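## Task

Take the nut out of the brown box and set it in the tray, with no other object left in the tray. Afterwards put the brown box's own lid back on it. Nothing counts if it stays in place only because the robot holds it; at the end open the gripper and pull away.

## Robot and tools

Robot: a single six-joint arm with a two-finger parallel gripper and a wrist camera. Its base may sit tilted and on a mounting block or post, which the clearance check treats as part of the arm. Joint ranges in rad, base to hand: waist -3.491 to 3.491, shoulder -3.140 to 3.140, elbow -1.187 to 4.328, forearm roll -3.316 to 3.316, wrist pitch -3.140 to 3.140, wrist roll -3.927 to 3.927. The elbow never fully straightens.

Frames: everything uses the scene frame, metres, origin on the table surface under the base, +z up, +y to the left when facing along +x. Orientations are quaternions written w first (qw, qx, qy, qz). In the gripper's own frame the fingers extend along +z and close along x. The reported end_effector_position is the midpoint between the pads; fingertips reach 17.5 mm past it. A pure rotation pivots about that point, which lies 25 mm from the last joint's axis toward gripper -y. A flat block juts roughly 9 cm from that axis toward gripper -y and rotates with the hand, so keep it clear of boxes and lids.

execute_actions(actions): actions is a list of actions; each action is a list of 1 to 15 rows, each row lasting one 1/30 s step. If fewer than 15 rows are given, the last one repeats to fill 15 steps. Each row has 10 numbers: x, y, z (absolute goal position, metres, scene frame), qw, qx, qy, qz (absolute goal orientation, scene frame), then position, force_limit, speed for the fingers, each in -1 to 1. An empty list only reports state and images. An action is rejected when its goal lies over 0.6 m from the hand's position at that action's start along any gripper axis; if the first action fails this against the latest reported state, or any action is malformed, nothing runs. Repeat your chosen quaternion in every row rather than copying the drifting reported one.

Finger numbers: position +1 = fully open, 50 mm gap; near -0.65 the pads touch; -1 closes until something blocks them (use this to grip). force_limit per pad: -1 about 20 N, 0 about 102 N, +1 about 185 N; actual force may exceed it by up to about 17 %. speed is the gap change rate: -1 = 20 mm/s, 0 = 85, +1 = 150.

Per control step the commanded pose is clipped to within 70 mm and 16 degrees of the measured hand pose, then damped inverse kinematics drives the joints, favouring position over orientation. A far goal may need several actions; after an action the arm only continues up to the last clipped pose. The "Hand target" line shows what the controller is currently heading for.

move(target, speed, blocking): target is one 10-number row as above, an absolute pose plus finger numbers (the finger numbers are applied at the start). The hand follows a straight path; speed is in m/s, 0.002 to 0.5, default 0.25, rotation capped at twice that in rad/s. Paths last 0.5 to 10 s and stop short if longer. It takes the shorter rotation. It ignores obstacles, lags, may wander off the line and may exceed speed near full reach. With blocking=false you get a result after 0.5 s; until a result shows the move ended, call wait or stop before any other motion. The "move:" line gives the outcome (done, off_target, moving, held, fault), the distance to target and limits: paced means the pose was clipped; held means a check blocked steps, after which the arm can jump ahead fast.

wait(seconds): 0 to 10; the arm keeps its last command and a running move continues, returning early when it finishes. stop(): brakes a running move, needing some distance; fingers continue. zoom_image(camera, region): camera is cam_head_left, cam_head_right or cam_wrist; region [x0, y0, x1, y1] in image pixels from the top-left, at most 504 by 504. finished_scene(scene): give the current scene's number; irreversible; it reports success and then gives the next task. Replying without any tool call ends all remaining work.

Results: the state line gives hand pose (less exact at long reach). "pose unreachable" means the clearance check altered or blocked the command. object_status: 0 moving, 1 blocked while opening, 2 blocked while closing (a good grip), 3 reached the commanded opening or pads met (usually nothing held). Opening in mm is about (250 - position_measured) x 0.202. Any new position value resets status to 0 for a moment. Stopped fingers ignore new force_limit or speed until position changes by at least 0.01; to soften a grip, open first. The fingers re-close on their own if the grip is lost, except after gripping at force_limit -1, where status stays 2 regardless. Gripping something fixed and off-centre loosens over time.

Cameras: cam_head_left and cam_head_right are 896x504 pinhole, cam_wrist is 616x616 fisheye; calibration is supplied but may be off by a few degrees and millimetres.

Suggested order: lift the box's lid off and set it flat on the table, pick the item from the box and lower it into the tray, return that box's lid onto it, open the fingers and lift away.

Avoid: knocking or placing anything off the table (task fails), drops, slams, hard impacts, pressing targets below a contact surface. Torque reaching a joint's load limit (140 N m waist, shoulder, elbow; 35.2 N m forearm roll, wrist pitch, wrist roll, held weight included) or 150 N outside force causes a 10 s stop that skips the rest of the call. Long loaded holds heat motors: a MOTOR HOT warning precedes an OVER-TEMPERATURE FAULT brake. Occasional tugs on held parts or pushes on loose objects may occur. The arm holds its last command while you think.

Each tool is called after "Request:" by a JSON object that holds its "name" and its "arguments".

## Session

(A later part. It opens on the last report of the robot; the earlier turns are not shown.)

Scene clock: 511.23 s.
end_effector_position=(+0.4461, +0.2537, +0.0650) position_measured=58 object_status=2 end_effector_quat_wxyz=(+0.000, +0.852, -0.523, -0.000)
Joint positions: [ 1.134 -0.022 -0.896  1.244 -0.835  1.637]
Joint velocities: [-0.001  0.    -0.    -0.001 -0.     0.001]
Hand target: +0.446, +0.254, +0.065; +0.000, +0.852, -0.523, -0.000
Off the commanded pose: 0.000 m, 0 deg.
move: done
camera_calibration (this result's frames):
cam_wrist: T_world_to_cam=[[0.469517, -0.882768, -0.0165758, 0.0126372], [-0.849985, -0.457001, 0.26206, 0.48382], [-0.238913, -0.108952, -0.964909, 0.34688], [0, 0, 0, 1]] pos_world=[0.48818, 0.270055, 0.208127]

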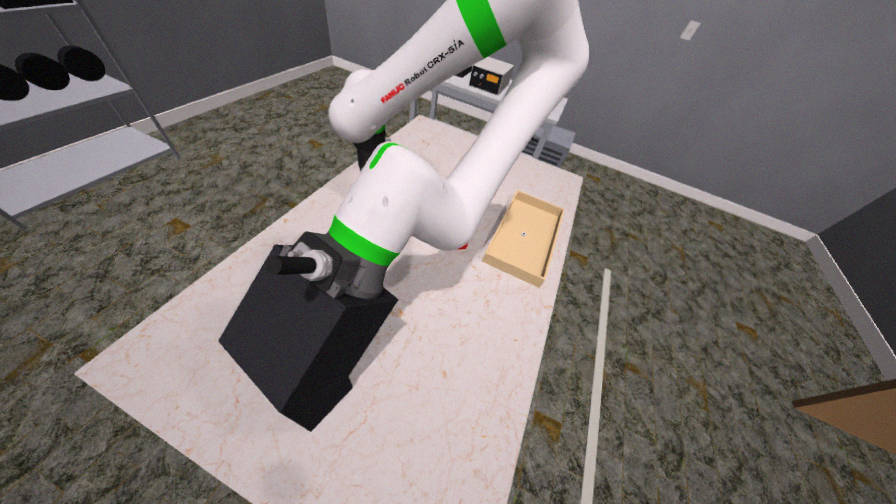

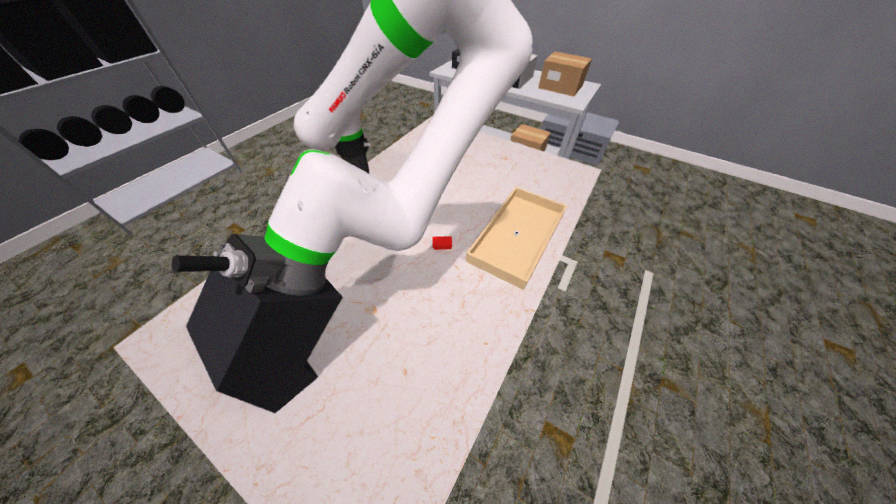

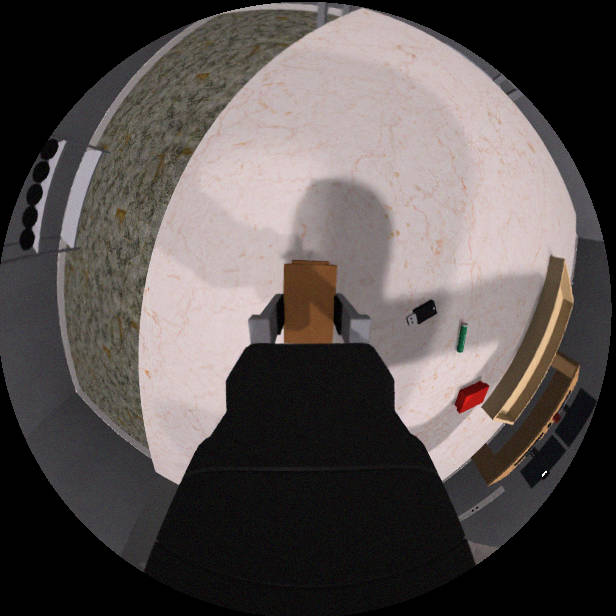

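Request:
{"name": "move", "arguments": {"target": [0.4486, 0.2549, 0.046, 0, -0.8522, 0.5232, 0, -1, -0.5, -0.4], "speed": 0.05}}

Request:
{"name": "move", "arguments": {"target": [0.4486, 0.2549, 0.033, 0, -0.8522, 0.5232, 0, -1, -0.5, -0.4], "speed": 0.01}}

Request:
{"name": "zoom_image", "arguments": {"camera": "cam_wrist", "region": [240, 245, 380, 345]}}

Scene clock: 528.40 s.
end_effector_position=(+0.4485, +0.2550, +0.0461) position_measured=58 object_status=2 end_effector_quat_wxyz=(+0.000, +0.852, -0.523, -0.000)
Joint positions: [ 1.073  0.018 -0.891  1.313 -0.789  1.607]
Joint velocities: [ 0.    -0.001 -0.    -0.     0.    -0.   ]
Hand target: +0.449, +0.255, +0.046; +0.000, +0.852, -0.523, -0.000
Off the commanded pose: 0.000 m, 0 deg.
move: done
camera_calibration (this result's frames):
cam_wrist: T_world_to_cam=[[0.469443, -0.882804, -0.0167558, 0.0123581], [-0.849973, -0.456961, 0.262167, 0.491407], [-0.239099, -0.108831, -0.964877, 0.329372], [0, 0, 0, 1]] pos_world=[0.490634, 0.271309, 0.18918]

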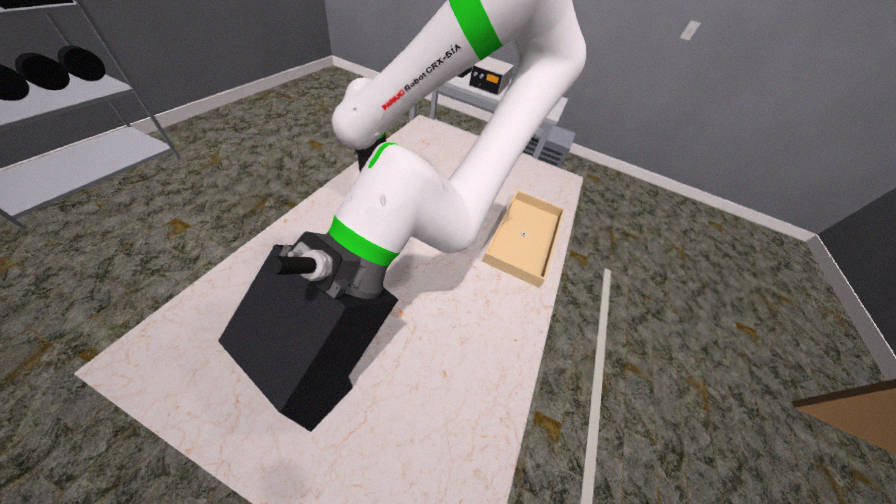

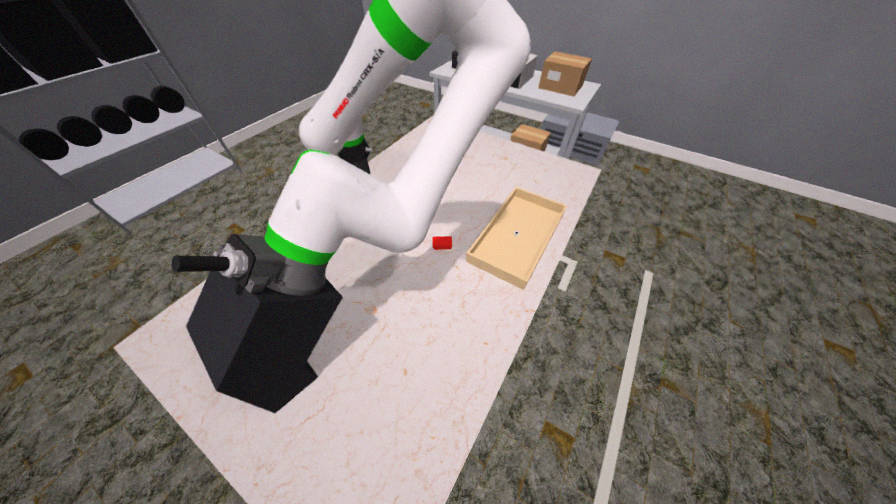

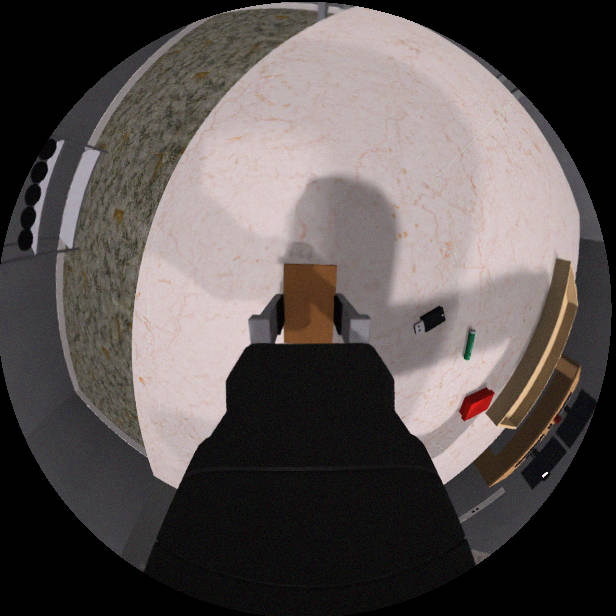

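Scene clock: 529.93 s.
end_effector_position=(+0.4487, +0.2550, +0.0331) position_measured=57 object_status=2 end_effector_quat_wxyz=(-0.000, +0.852, -0.523, -0.000)
Joint positions: [ 1.031  0.045 -0.89   1.366 -0.758  1.58 ]
Joint velocities: [-0.001  0.002 -0.    -0.     0.     0.001]
Hand target: +0.449, +0.255, +0.033; +0.000, +0.852, -0.523, -0.000
Off the commanded pose: 0.000 m, 0 deg.
move: done
camera_calibration (this result's frames):
cam_wrist: T_world_to_cam=[[0.46938, -0.882838, -0.0167079, 0.0121341], [-0.850058, -0.45691, 0.261981, 0.494952], [-0.238921, -0.108766, -0.964928, 0.316794], [0, 0, 0, 1]] pos_world=[0.490731, 0.271317, 0.176219]

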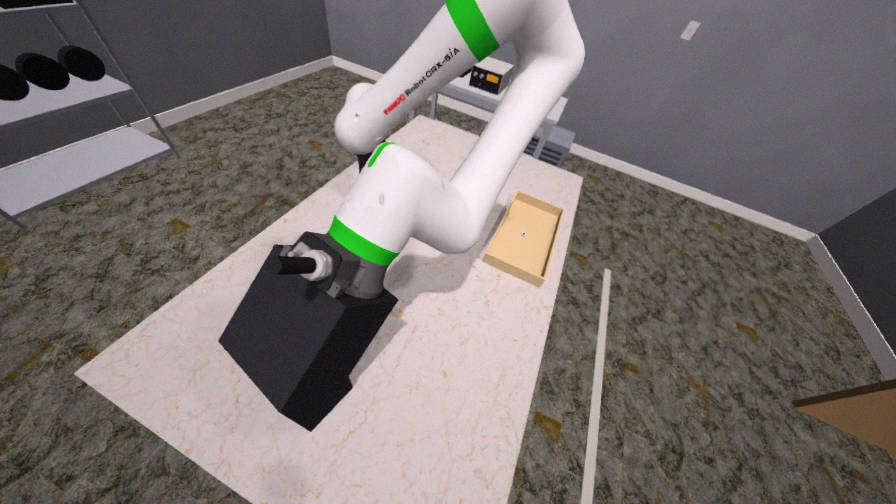

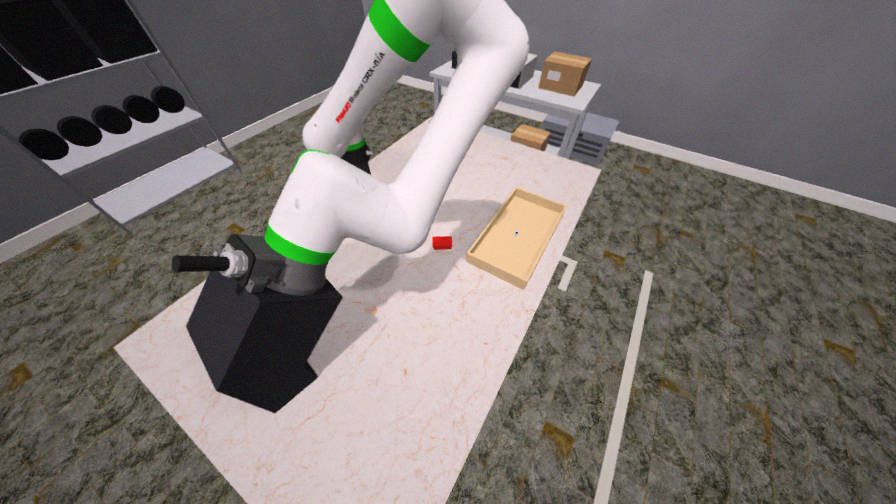

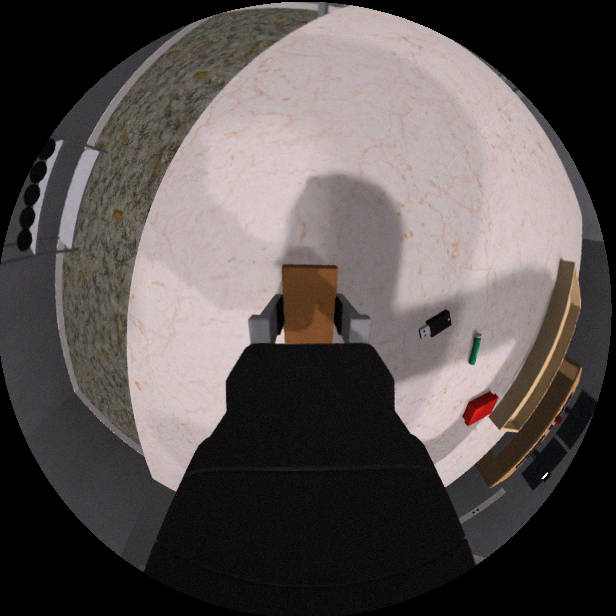

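Region (240, 245, 380, 345) of cam_wrist's 616x616 image, scaled by 3.600, with more detail than that image has; it fills the top 360 rows of this view, and the rest is white.

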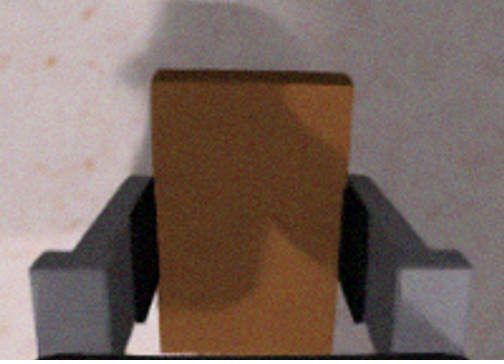

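Request:
{"name": "move", "arguments": {"target": [0.4502, 0.2557, 0.0335, 0, -0.8522, 0.5232, 0, -1, -0.5, -0.4], "speed": 0.01}}

Request:
{"name": "zoom_image", "arguments": {"camera": "cam_wrist", "region": [240, 245, 380, 345]}}

Scene clock: 538.90 s.
end_effector_position=(+0.4501, +0.2557, +0.0335) position_measured=57 object_status=2 end_effector_quat_wxyz=(+0.000, +0.852, -0.523, -0.000)
Joint positions: [ 1.032  0.046 -0.886  1.361 -0.76   1.585]
Joint velocities: [ 0.     0.     0.     0.    -0.001  0.001]
Hand target: +0.450, +0.256, +0.033; -0.000, +0.852, -0.523, +0.000
Off the commanded pose: 0.000 m, 0 deg.
move: done
camera_calibration (this result's frames):
cam_wrist: T_world_to_cam=[[0.469586, -0.882731, -0.0165988, 0.0119683], [-0.849925, -0.457064, 0.262145, 0.496416], [-0.23899, -0.108992, -0.964886, 0.317668], [0, 0, 0, 1]] pos_world=[0.492216, 0.272082, 0.176579]

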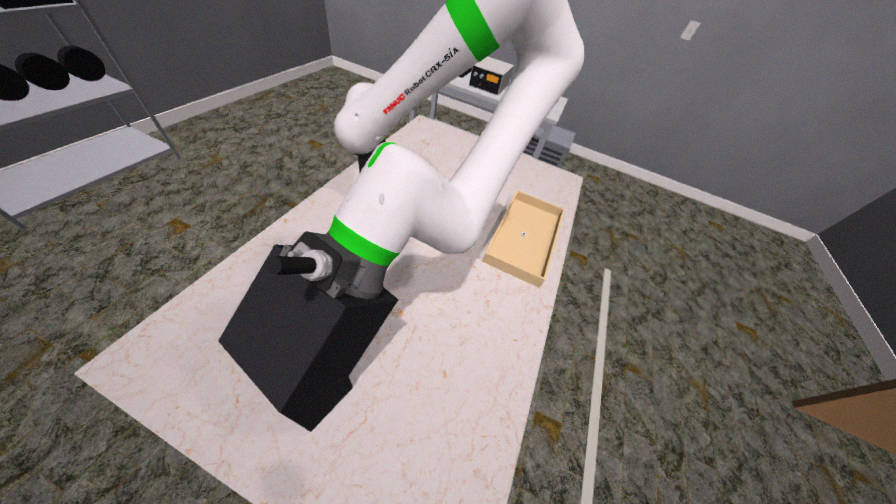

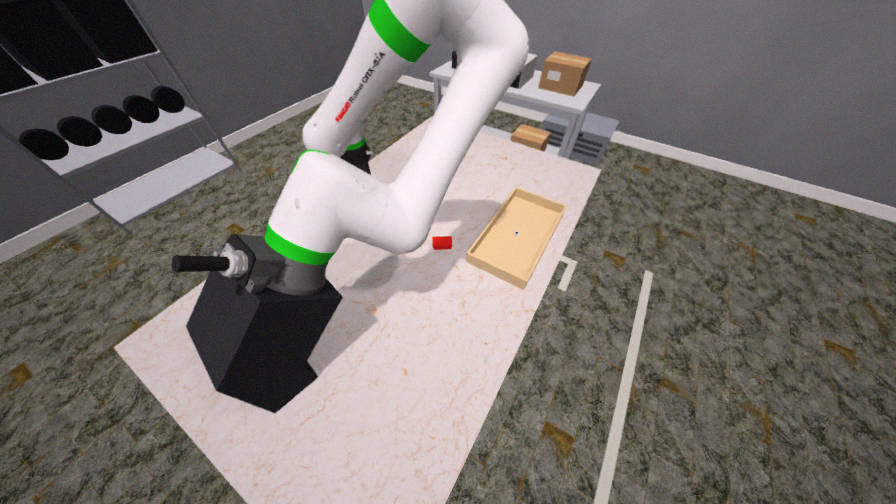

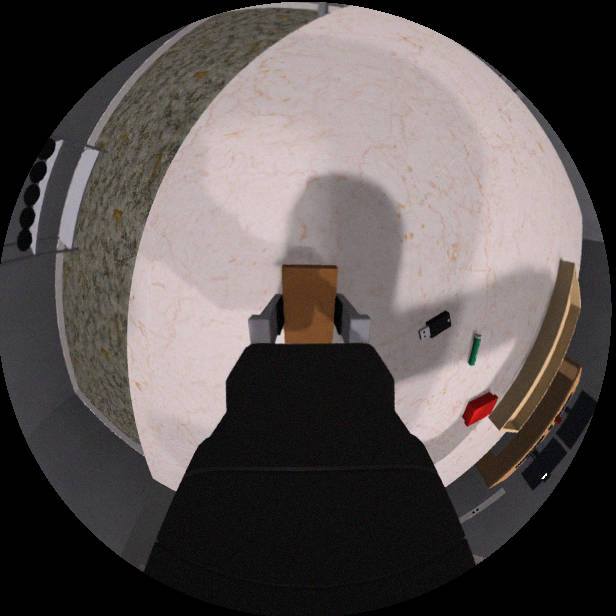

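Region (240, 245, 380, 345) of cam_wrist's 616x616 image, scaled by 3.600, with more detail than that image has; it fills the top 360 rows of this view, and the rest is white.

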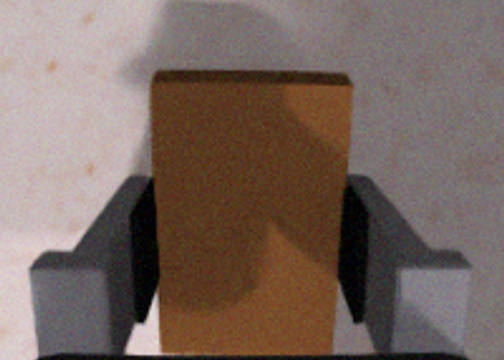

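Now release gently and see whether the lid settles.

Request:
{"name": "execute_actions", "arguments": {"actions": [[[0.4502, 0.2557, 0.0335, 0, -0.8522, 0.5232, 0, 0.85, -0.5, -0.6]]]}}

Request:
{"name": "zoom_image", "arguments": {"camera": "cam_wrist", "region": [240, 245, 380, 345]}}

Scene clock: 542.30 s.
end_effector_position=(+0.4503, +0.2557, +0.0335) position_measured=25 object_status=3 end_effector_quat_wxyz=(-0.000, +0.852, -0.523, +0.000)
Joint positions: [ 1.032  0.045 -0.885  1.361 -0.76   1.585]
Joint velocities: [-0.002  0.     0.     0.001  0.001  0.   ]
Hand target: +0.450, +0.256, +0.033; +0.000, +0.852, -0.523, +0.000
Off the commanded pose: 0.000 m, 0 deg.
camera_calibration (this result's frames):
cam_wrist: T_world_to_cam=[[0.469462, -0.882798, -0.0165099, 0.0119915], [-0.850044, -0.456943, 0.261969, 0.496581], [-0.23881, -0.108951, -0.964935, 0.317669], [0, 0, 0, 1]] pos_world=[0.492349, 0.272106, 0.176639]

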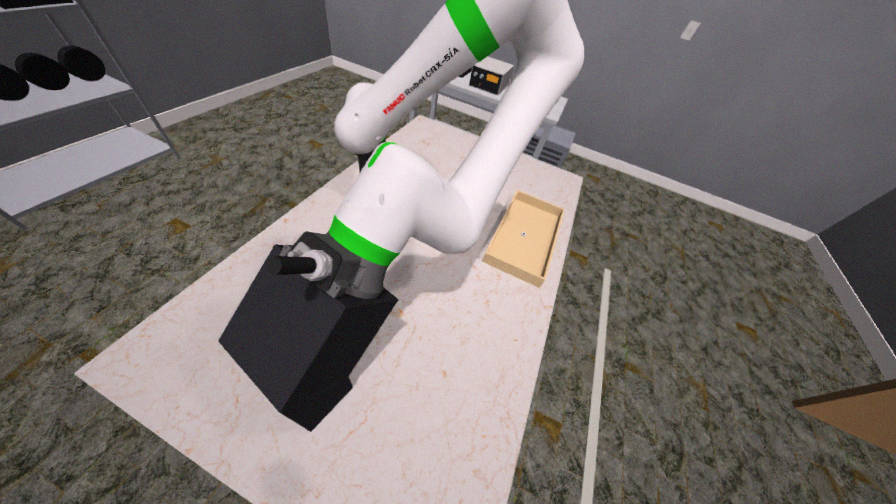

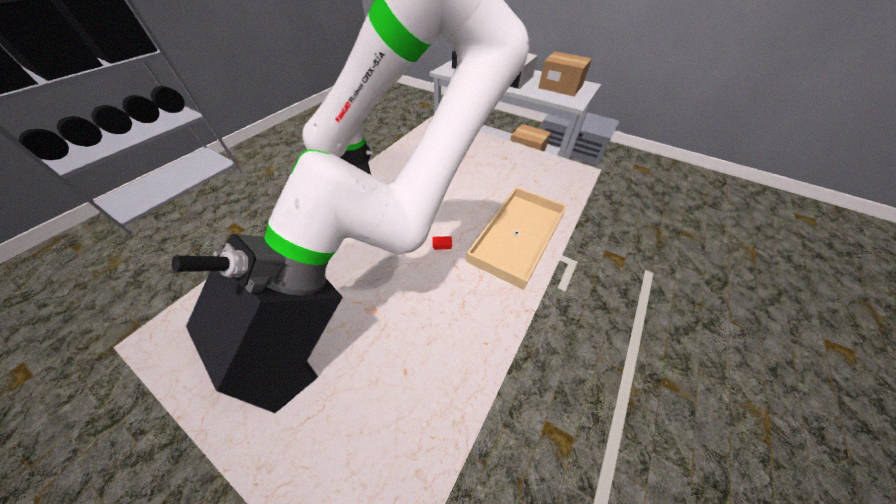

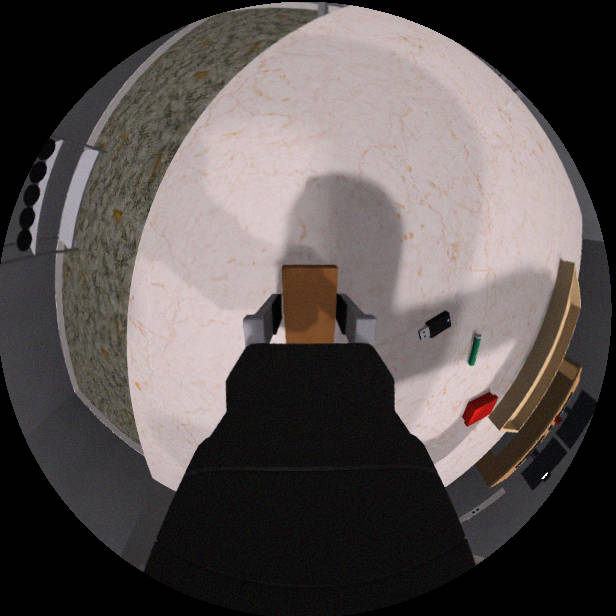

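Region (240, 245, 380, 345) of cam_wrist's 616x616 image, scaled by 3.600, with more detail than that image has; it fills the top 360 rows of this view, and the rest is white.

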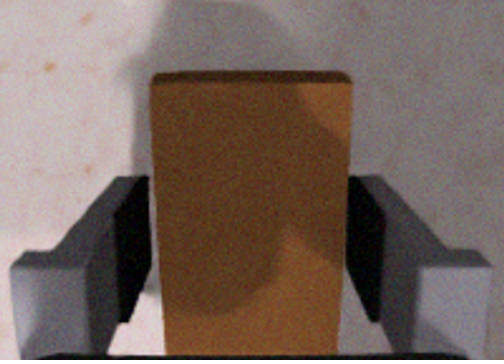

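Request:
{"name": "move", "arguments": {"target": [0.47, 0.265, 0.075, 0.1468, 0.8329, -0.5255, -0.0926, 1, -0.5, 0], "speed": 0.1}}

Request:
{"name": "zoom_image", "arguments": {"camera": "cam_wrist", "region": [250, 250, 370, 350]}}

Scene clock: 548.17 s.
end_effector_position=(+0.4705, +0.2651, +0.0750) position_measured=3 object_status=3 end_effector_quat_wxyz=(+0.146, +0.833, -0.526, -0.092)
Joint positions: [ 1.176  0.144 -0.427  0.659 -1.151  2.113]
Joint velocities: [-0.004  0.001  0.001 -0.    -0.001  0.001]
Hand target: +0.471, +0.265, +0.075; +0.147, +0.833, -0.526, -0.092
Off the commanded pose: 0.001 m, 0 deg.
move: done
camera_calibration (this result's frames):
cam_wrist: T_world_to_cam=[[0.441458, -0.897024, -0.0215097, 0.0287695], [-0.72845, -0.372288, 0.57512, 0.404042], [-0.523904, -0.238223, -0.817786, 0.520907], [0, 0, 0, 1]] pos_world=[0.554529, 0.300319, 0.194237]

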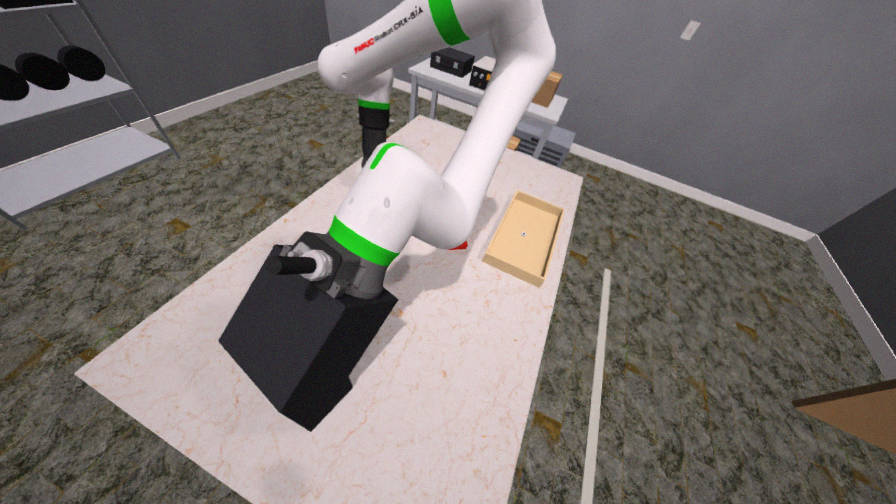

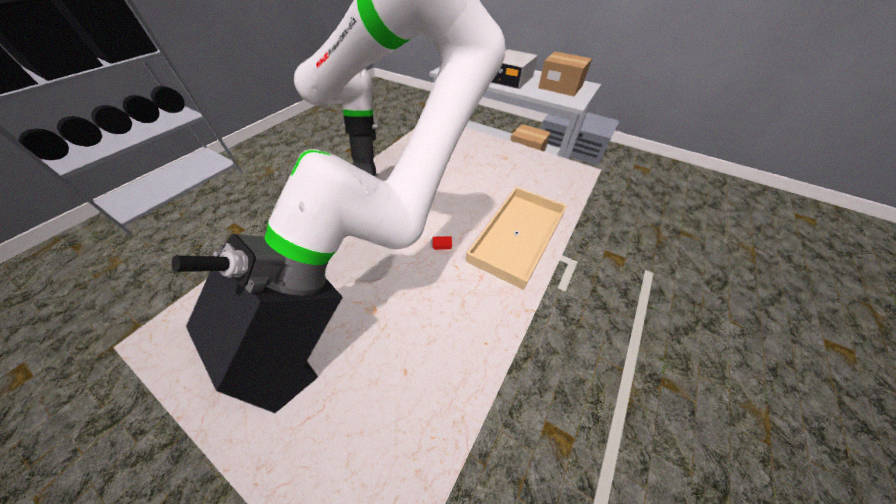

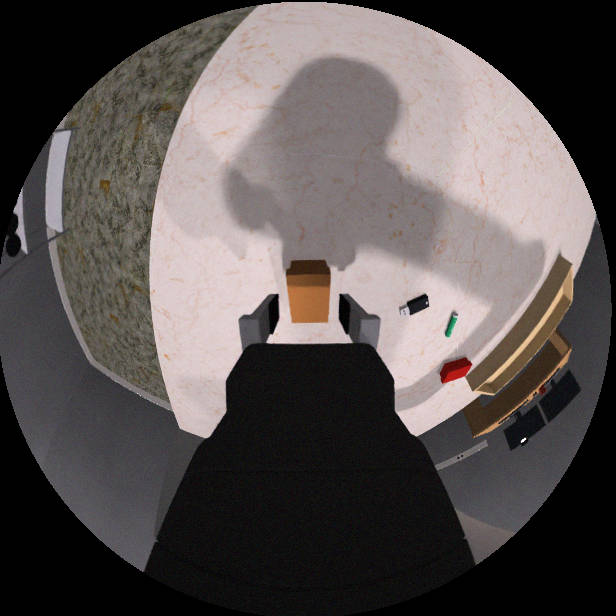

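Region (250, 250, 370, 350) of cam_wrist's 616x616 image, scaled by 4.200, with more detail than that image has.

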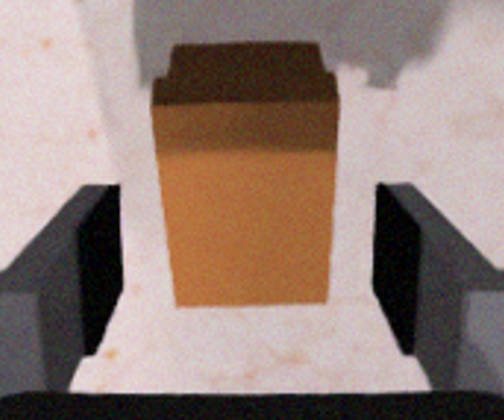

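Request:
{"name": "move", "arguments": {"target": [0.4515, 0.2565, 0.05, 0, -0.8457, 0.5336, 0, 1, -0.5, 0], "speed": 0.1}}

Request:
{"name": "move", "arguments": {"target": [0.4515, 0.2565, 0.032, 0, -0.8457, 0.5336, 0, 1, -0.5, 0], "speed": 0.04}}

Request:
{"name": "execute_actions", "arguments": {"actions": [[[0.4515, 0.2565, 0.032, 0, -0.8457, 0.5336, 0, -1, -0.5, -0.4]]]}}

Request:
{"name": "zoom_image", "arguments": {"camera": "cam_wrist", "region": [240, 245, 380, 345]}}

Scene clock: 580.70 s.
end_effector_position=(+0.4511, +0.2565, +0.0500) position_measured=3 object_status=3 end_effector_quat_wxyz=(+0.000, +0.846, -0.533, -0.001)
Joint positions: [ 1.087  0.015 -0.882  1.291 -0.8    1.598]
Joint velocities: [-0.001  0.001 -0.001  0.004  0.002 -0.002]
Hand target: +0.451, +0.256, +0.050; +0.000, +0.846, -0.533, -0.000
Off the commanded pose: 0.000 m, 0 deg.
move: done
camera_calibration (this result's frames):
cam_wrist: T_world_to_cam=[[0.448033, -0.893852, -0.0171758, 0.0250867], [-0.860482, -0.43636, 0.262985, 0.492614], [-0.242564, -0.103047, -0.964647, 0.334038], [0, 0, 0, 1]] pos_world=[0.493671, 0.271802, 0.193109]

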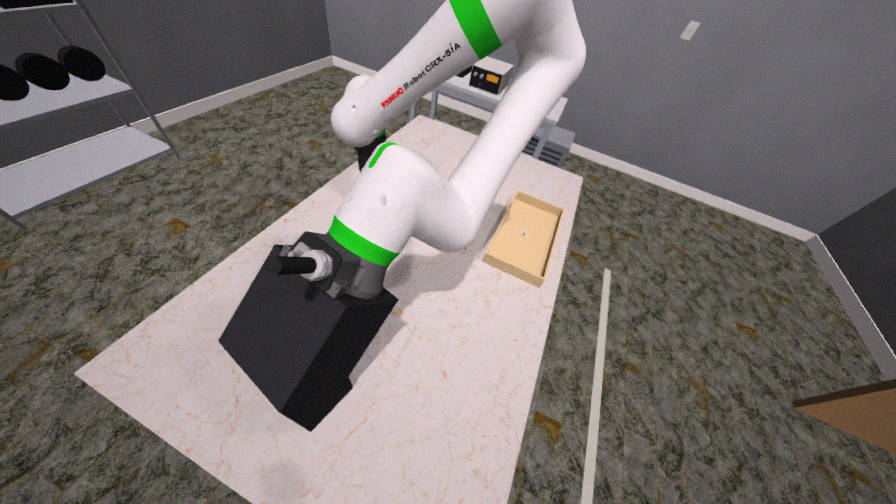

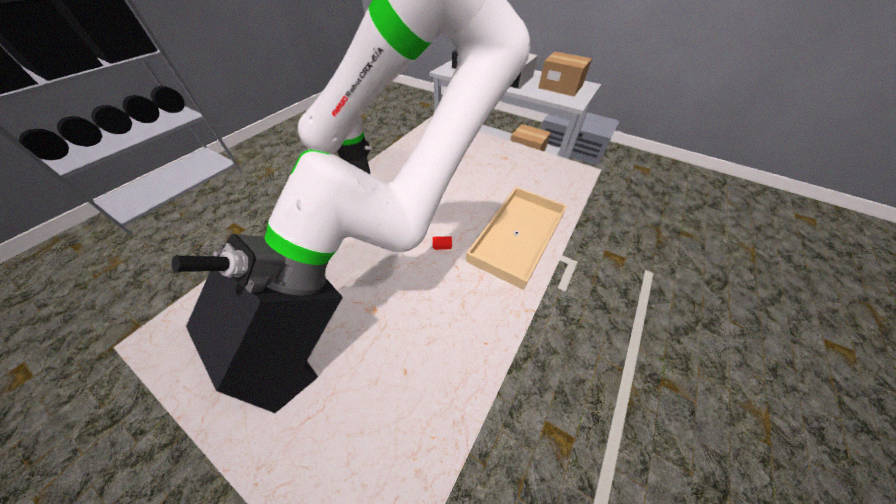

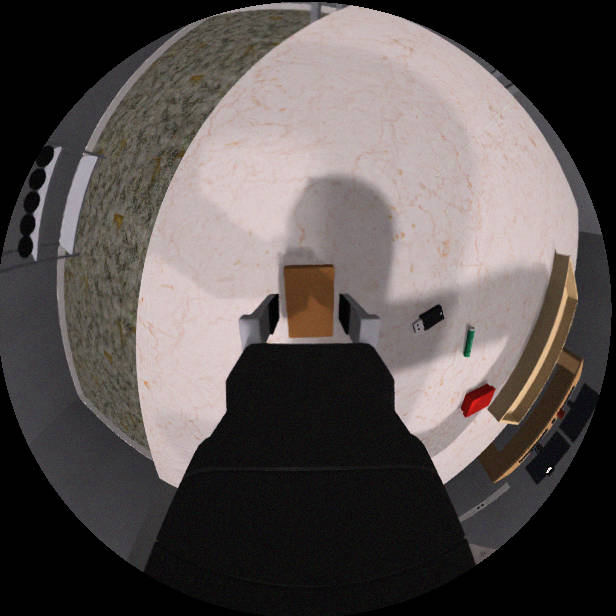

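Scene clock: 581.43 s.
end_effector_position=(+0.4514, +0.2565, +0.0320) position_measured=3 object_status=3 end_effector_quat_wxyz=(+0.000, +0.846, -0.534, -0.000)
Joint positions: [ 1.03   0.051 -0.881  1.363 -0.758  1.56 ]
Joint velocities: [-0.001  0.001  0.     0.001  0.001  0.   ]
Hand target: +0.451, +0.257, +0.032; +0.000, +0.846, -0.534, -0.000
Off the commanded pose: 0.000 m, 0 deg.
move: done
camera_calibration (this result's frames):
cam_wrist: T_world_to_cam=[[0.447697, -0.894029, -0.0167264, 0.0248597], [-0.860891, -0.436009, 0.262226, 0.497781], [-0.241731, -0.102998, -0.964861, 0.316395], [0, 0, 0, 1]] pos_world=[0.493888, 0.27185, 0.175162]

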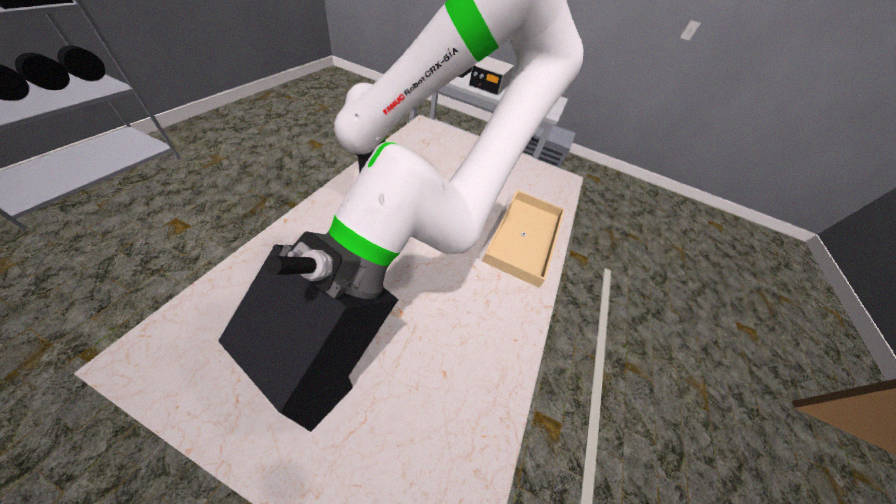

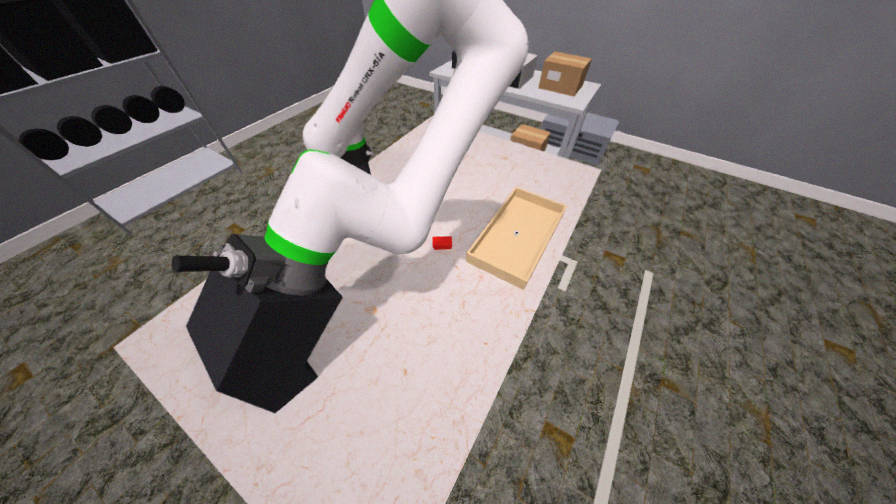

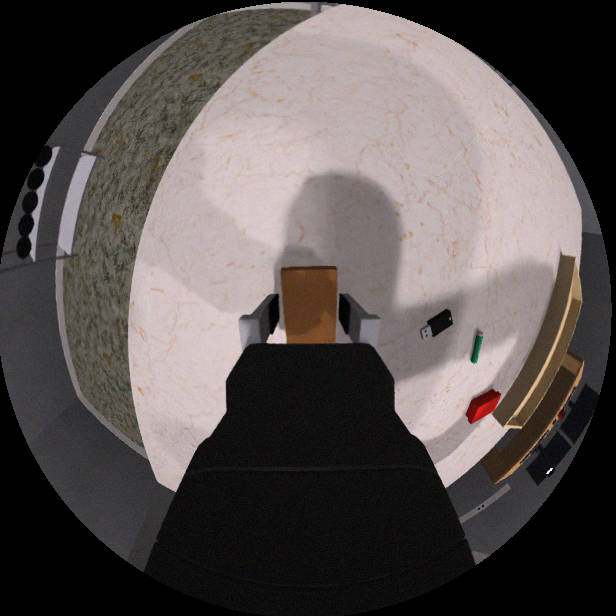

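Scene clock: 581.93 s.
end_effector_position=(+0.4515, +0.2565, +0.0320) position_measured=55 object_status=2 end_effector_quat_wxyz=(+0.000, +0.846, -0.534, -0.000)
Joint positions: [ 1.029  0.051 -0.881  1.364 -0.758  1.559]
Joint velocities: [-0.     0.    -0.     0.     0.     0.001]
Hand target: +0.451, +0.257, +0.032; +0.000, +0.846, -0.534, -0.000
Off the commanded pose: 0.000 m, 0 deg.
camera_calibration (this result's frames):
cam_wrist: T_world_to_cam=[[0.447725, -0.894018, -0.0165833, 0.0247722], [-0.86094, -0.43602, 0.262048, 0.497907], [-0.241507, -0.103048, -0.964912, 0.316288], [0, 0, 0, 1]] pos_world=[0.493962, 0.271837, 0.175126]

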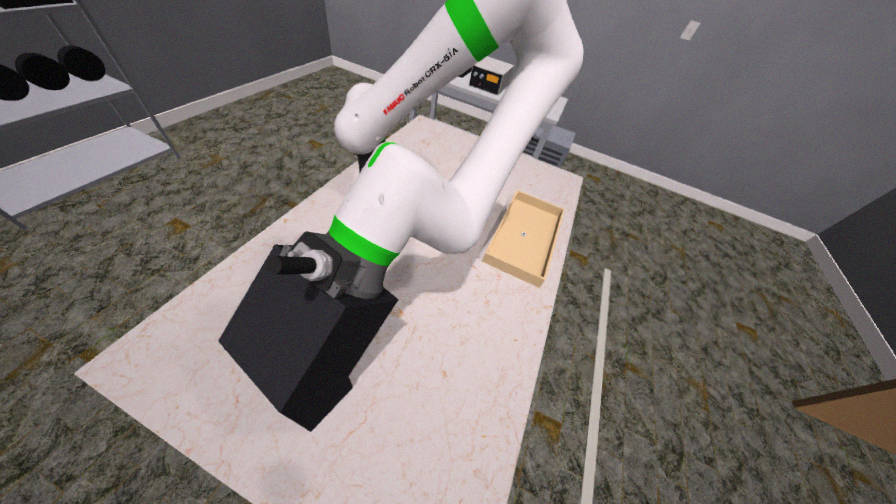

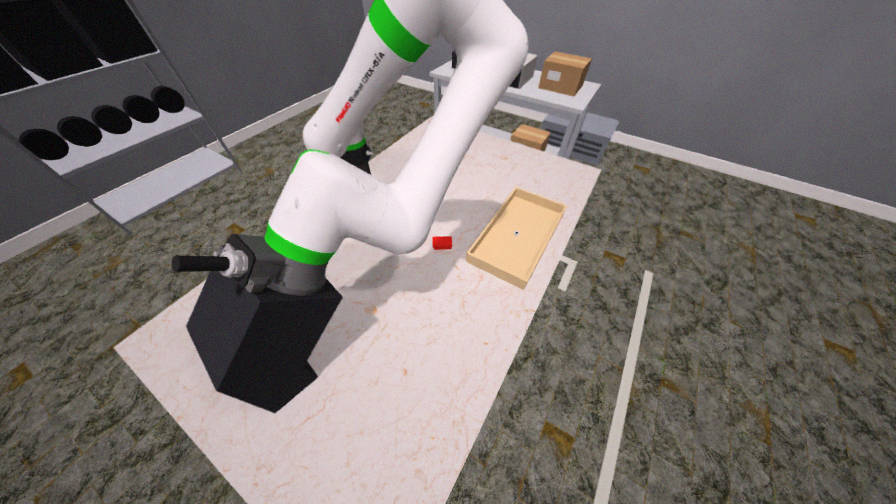

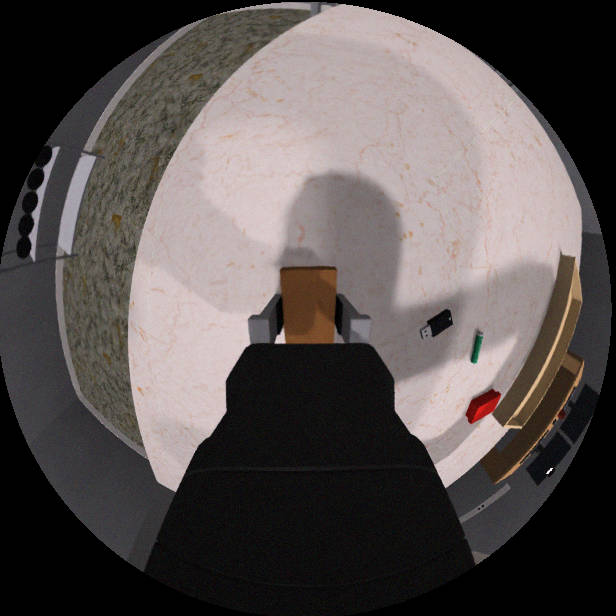

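Region (240, 245, 380, 345) of cam_wrist's 616x616 image, scaled by 3.600, with more detail than that image has; it fills the top 360 rows of this view, and the rest is white.

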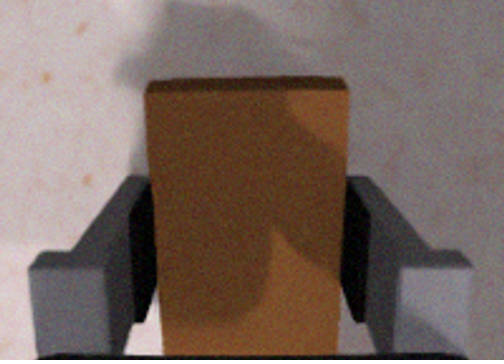

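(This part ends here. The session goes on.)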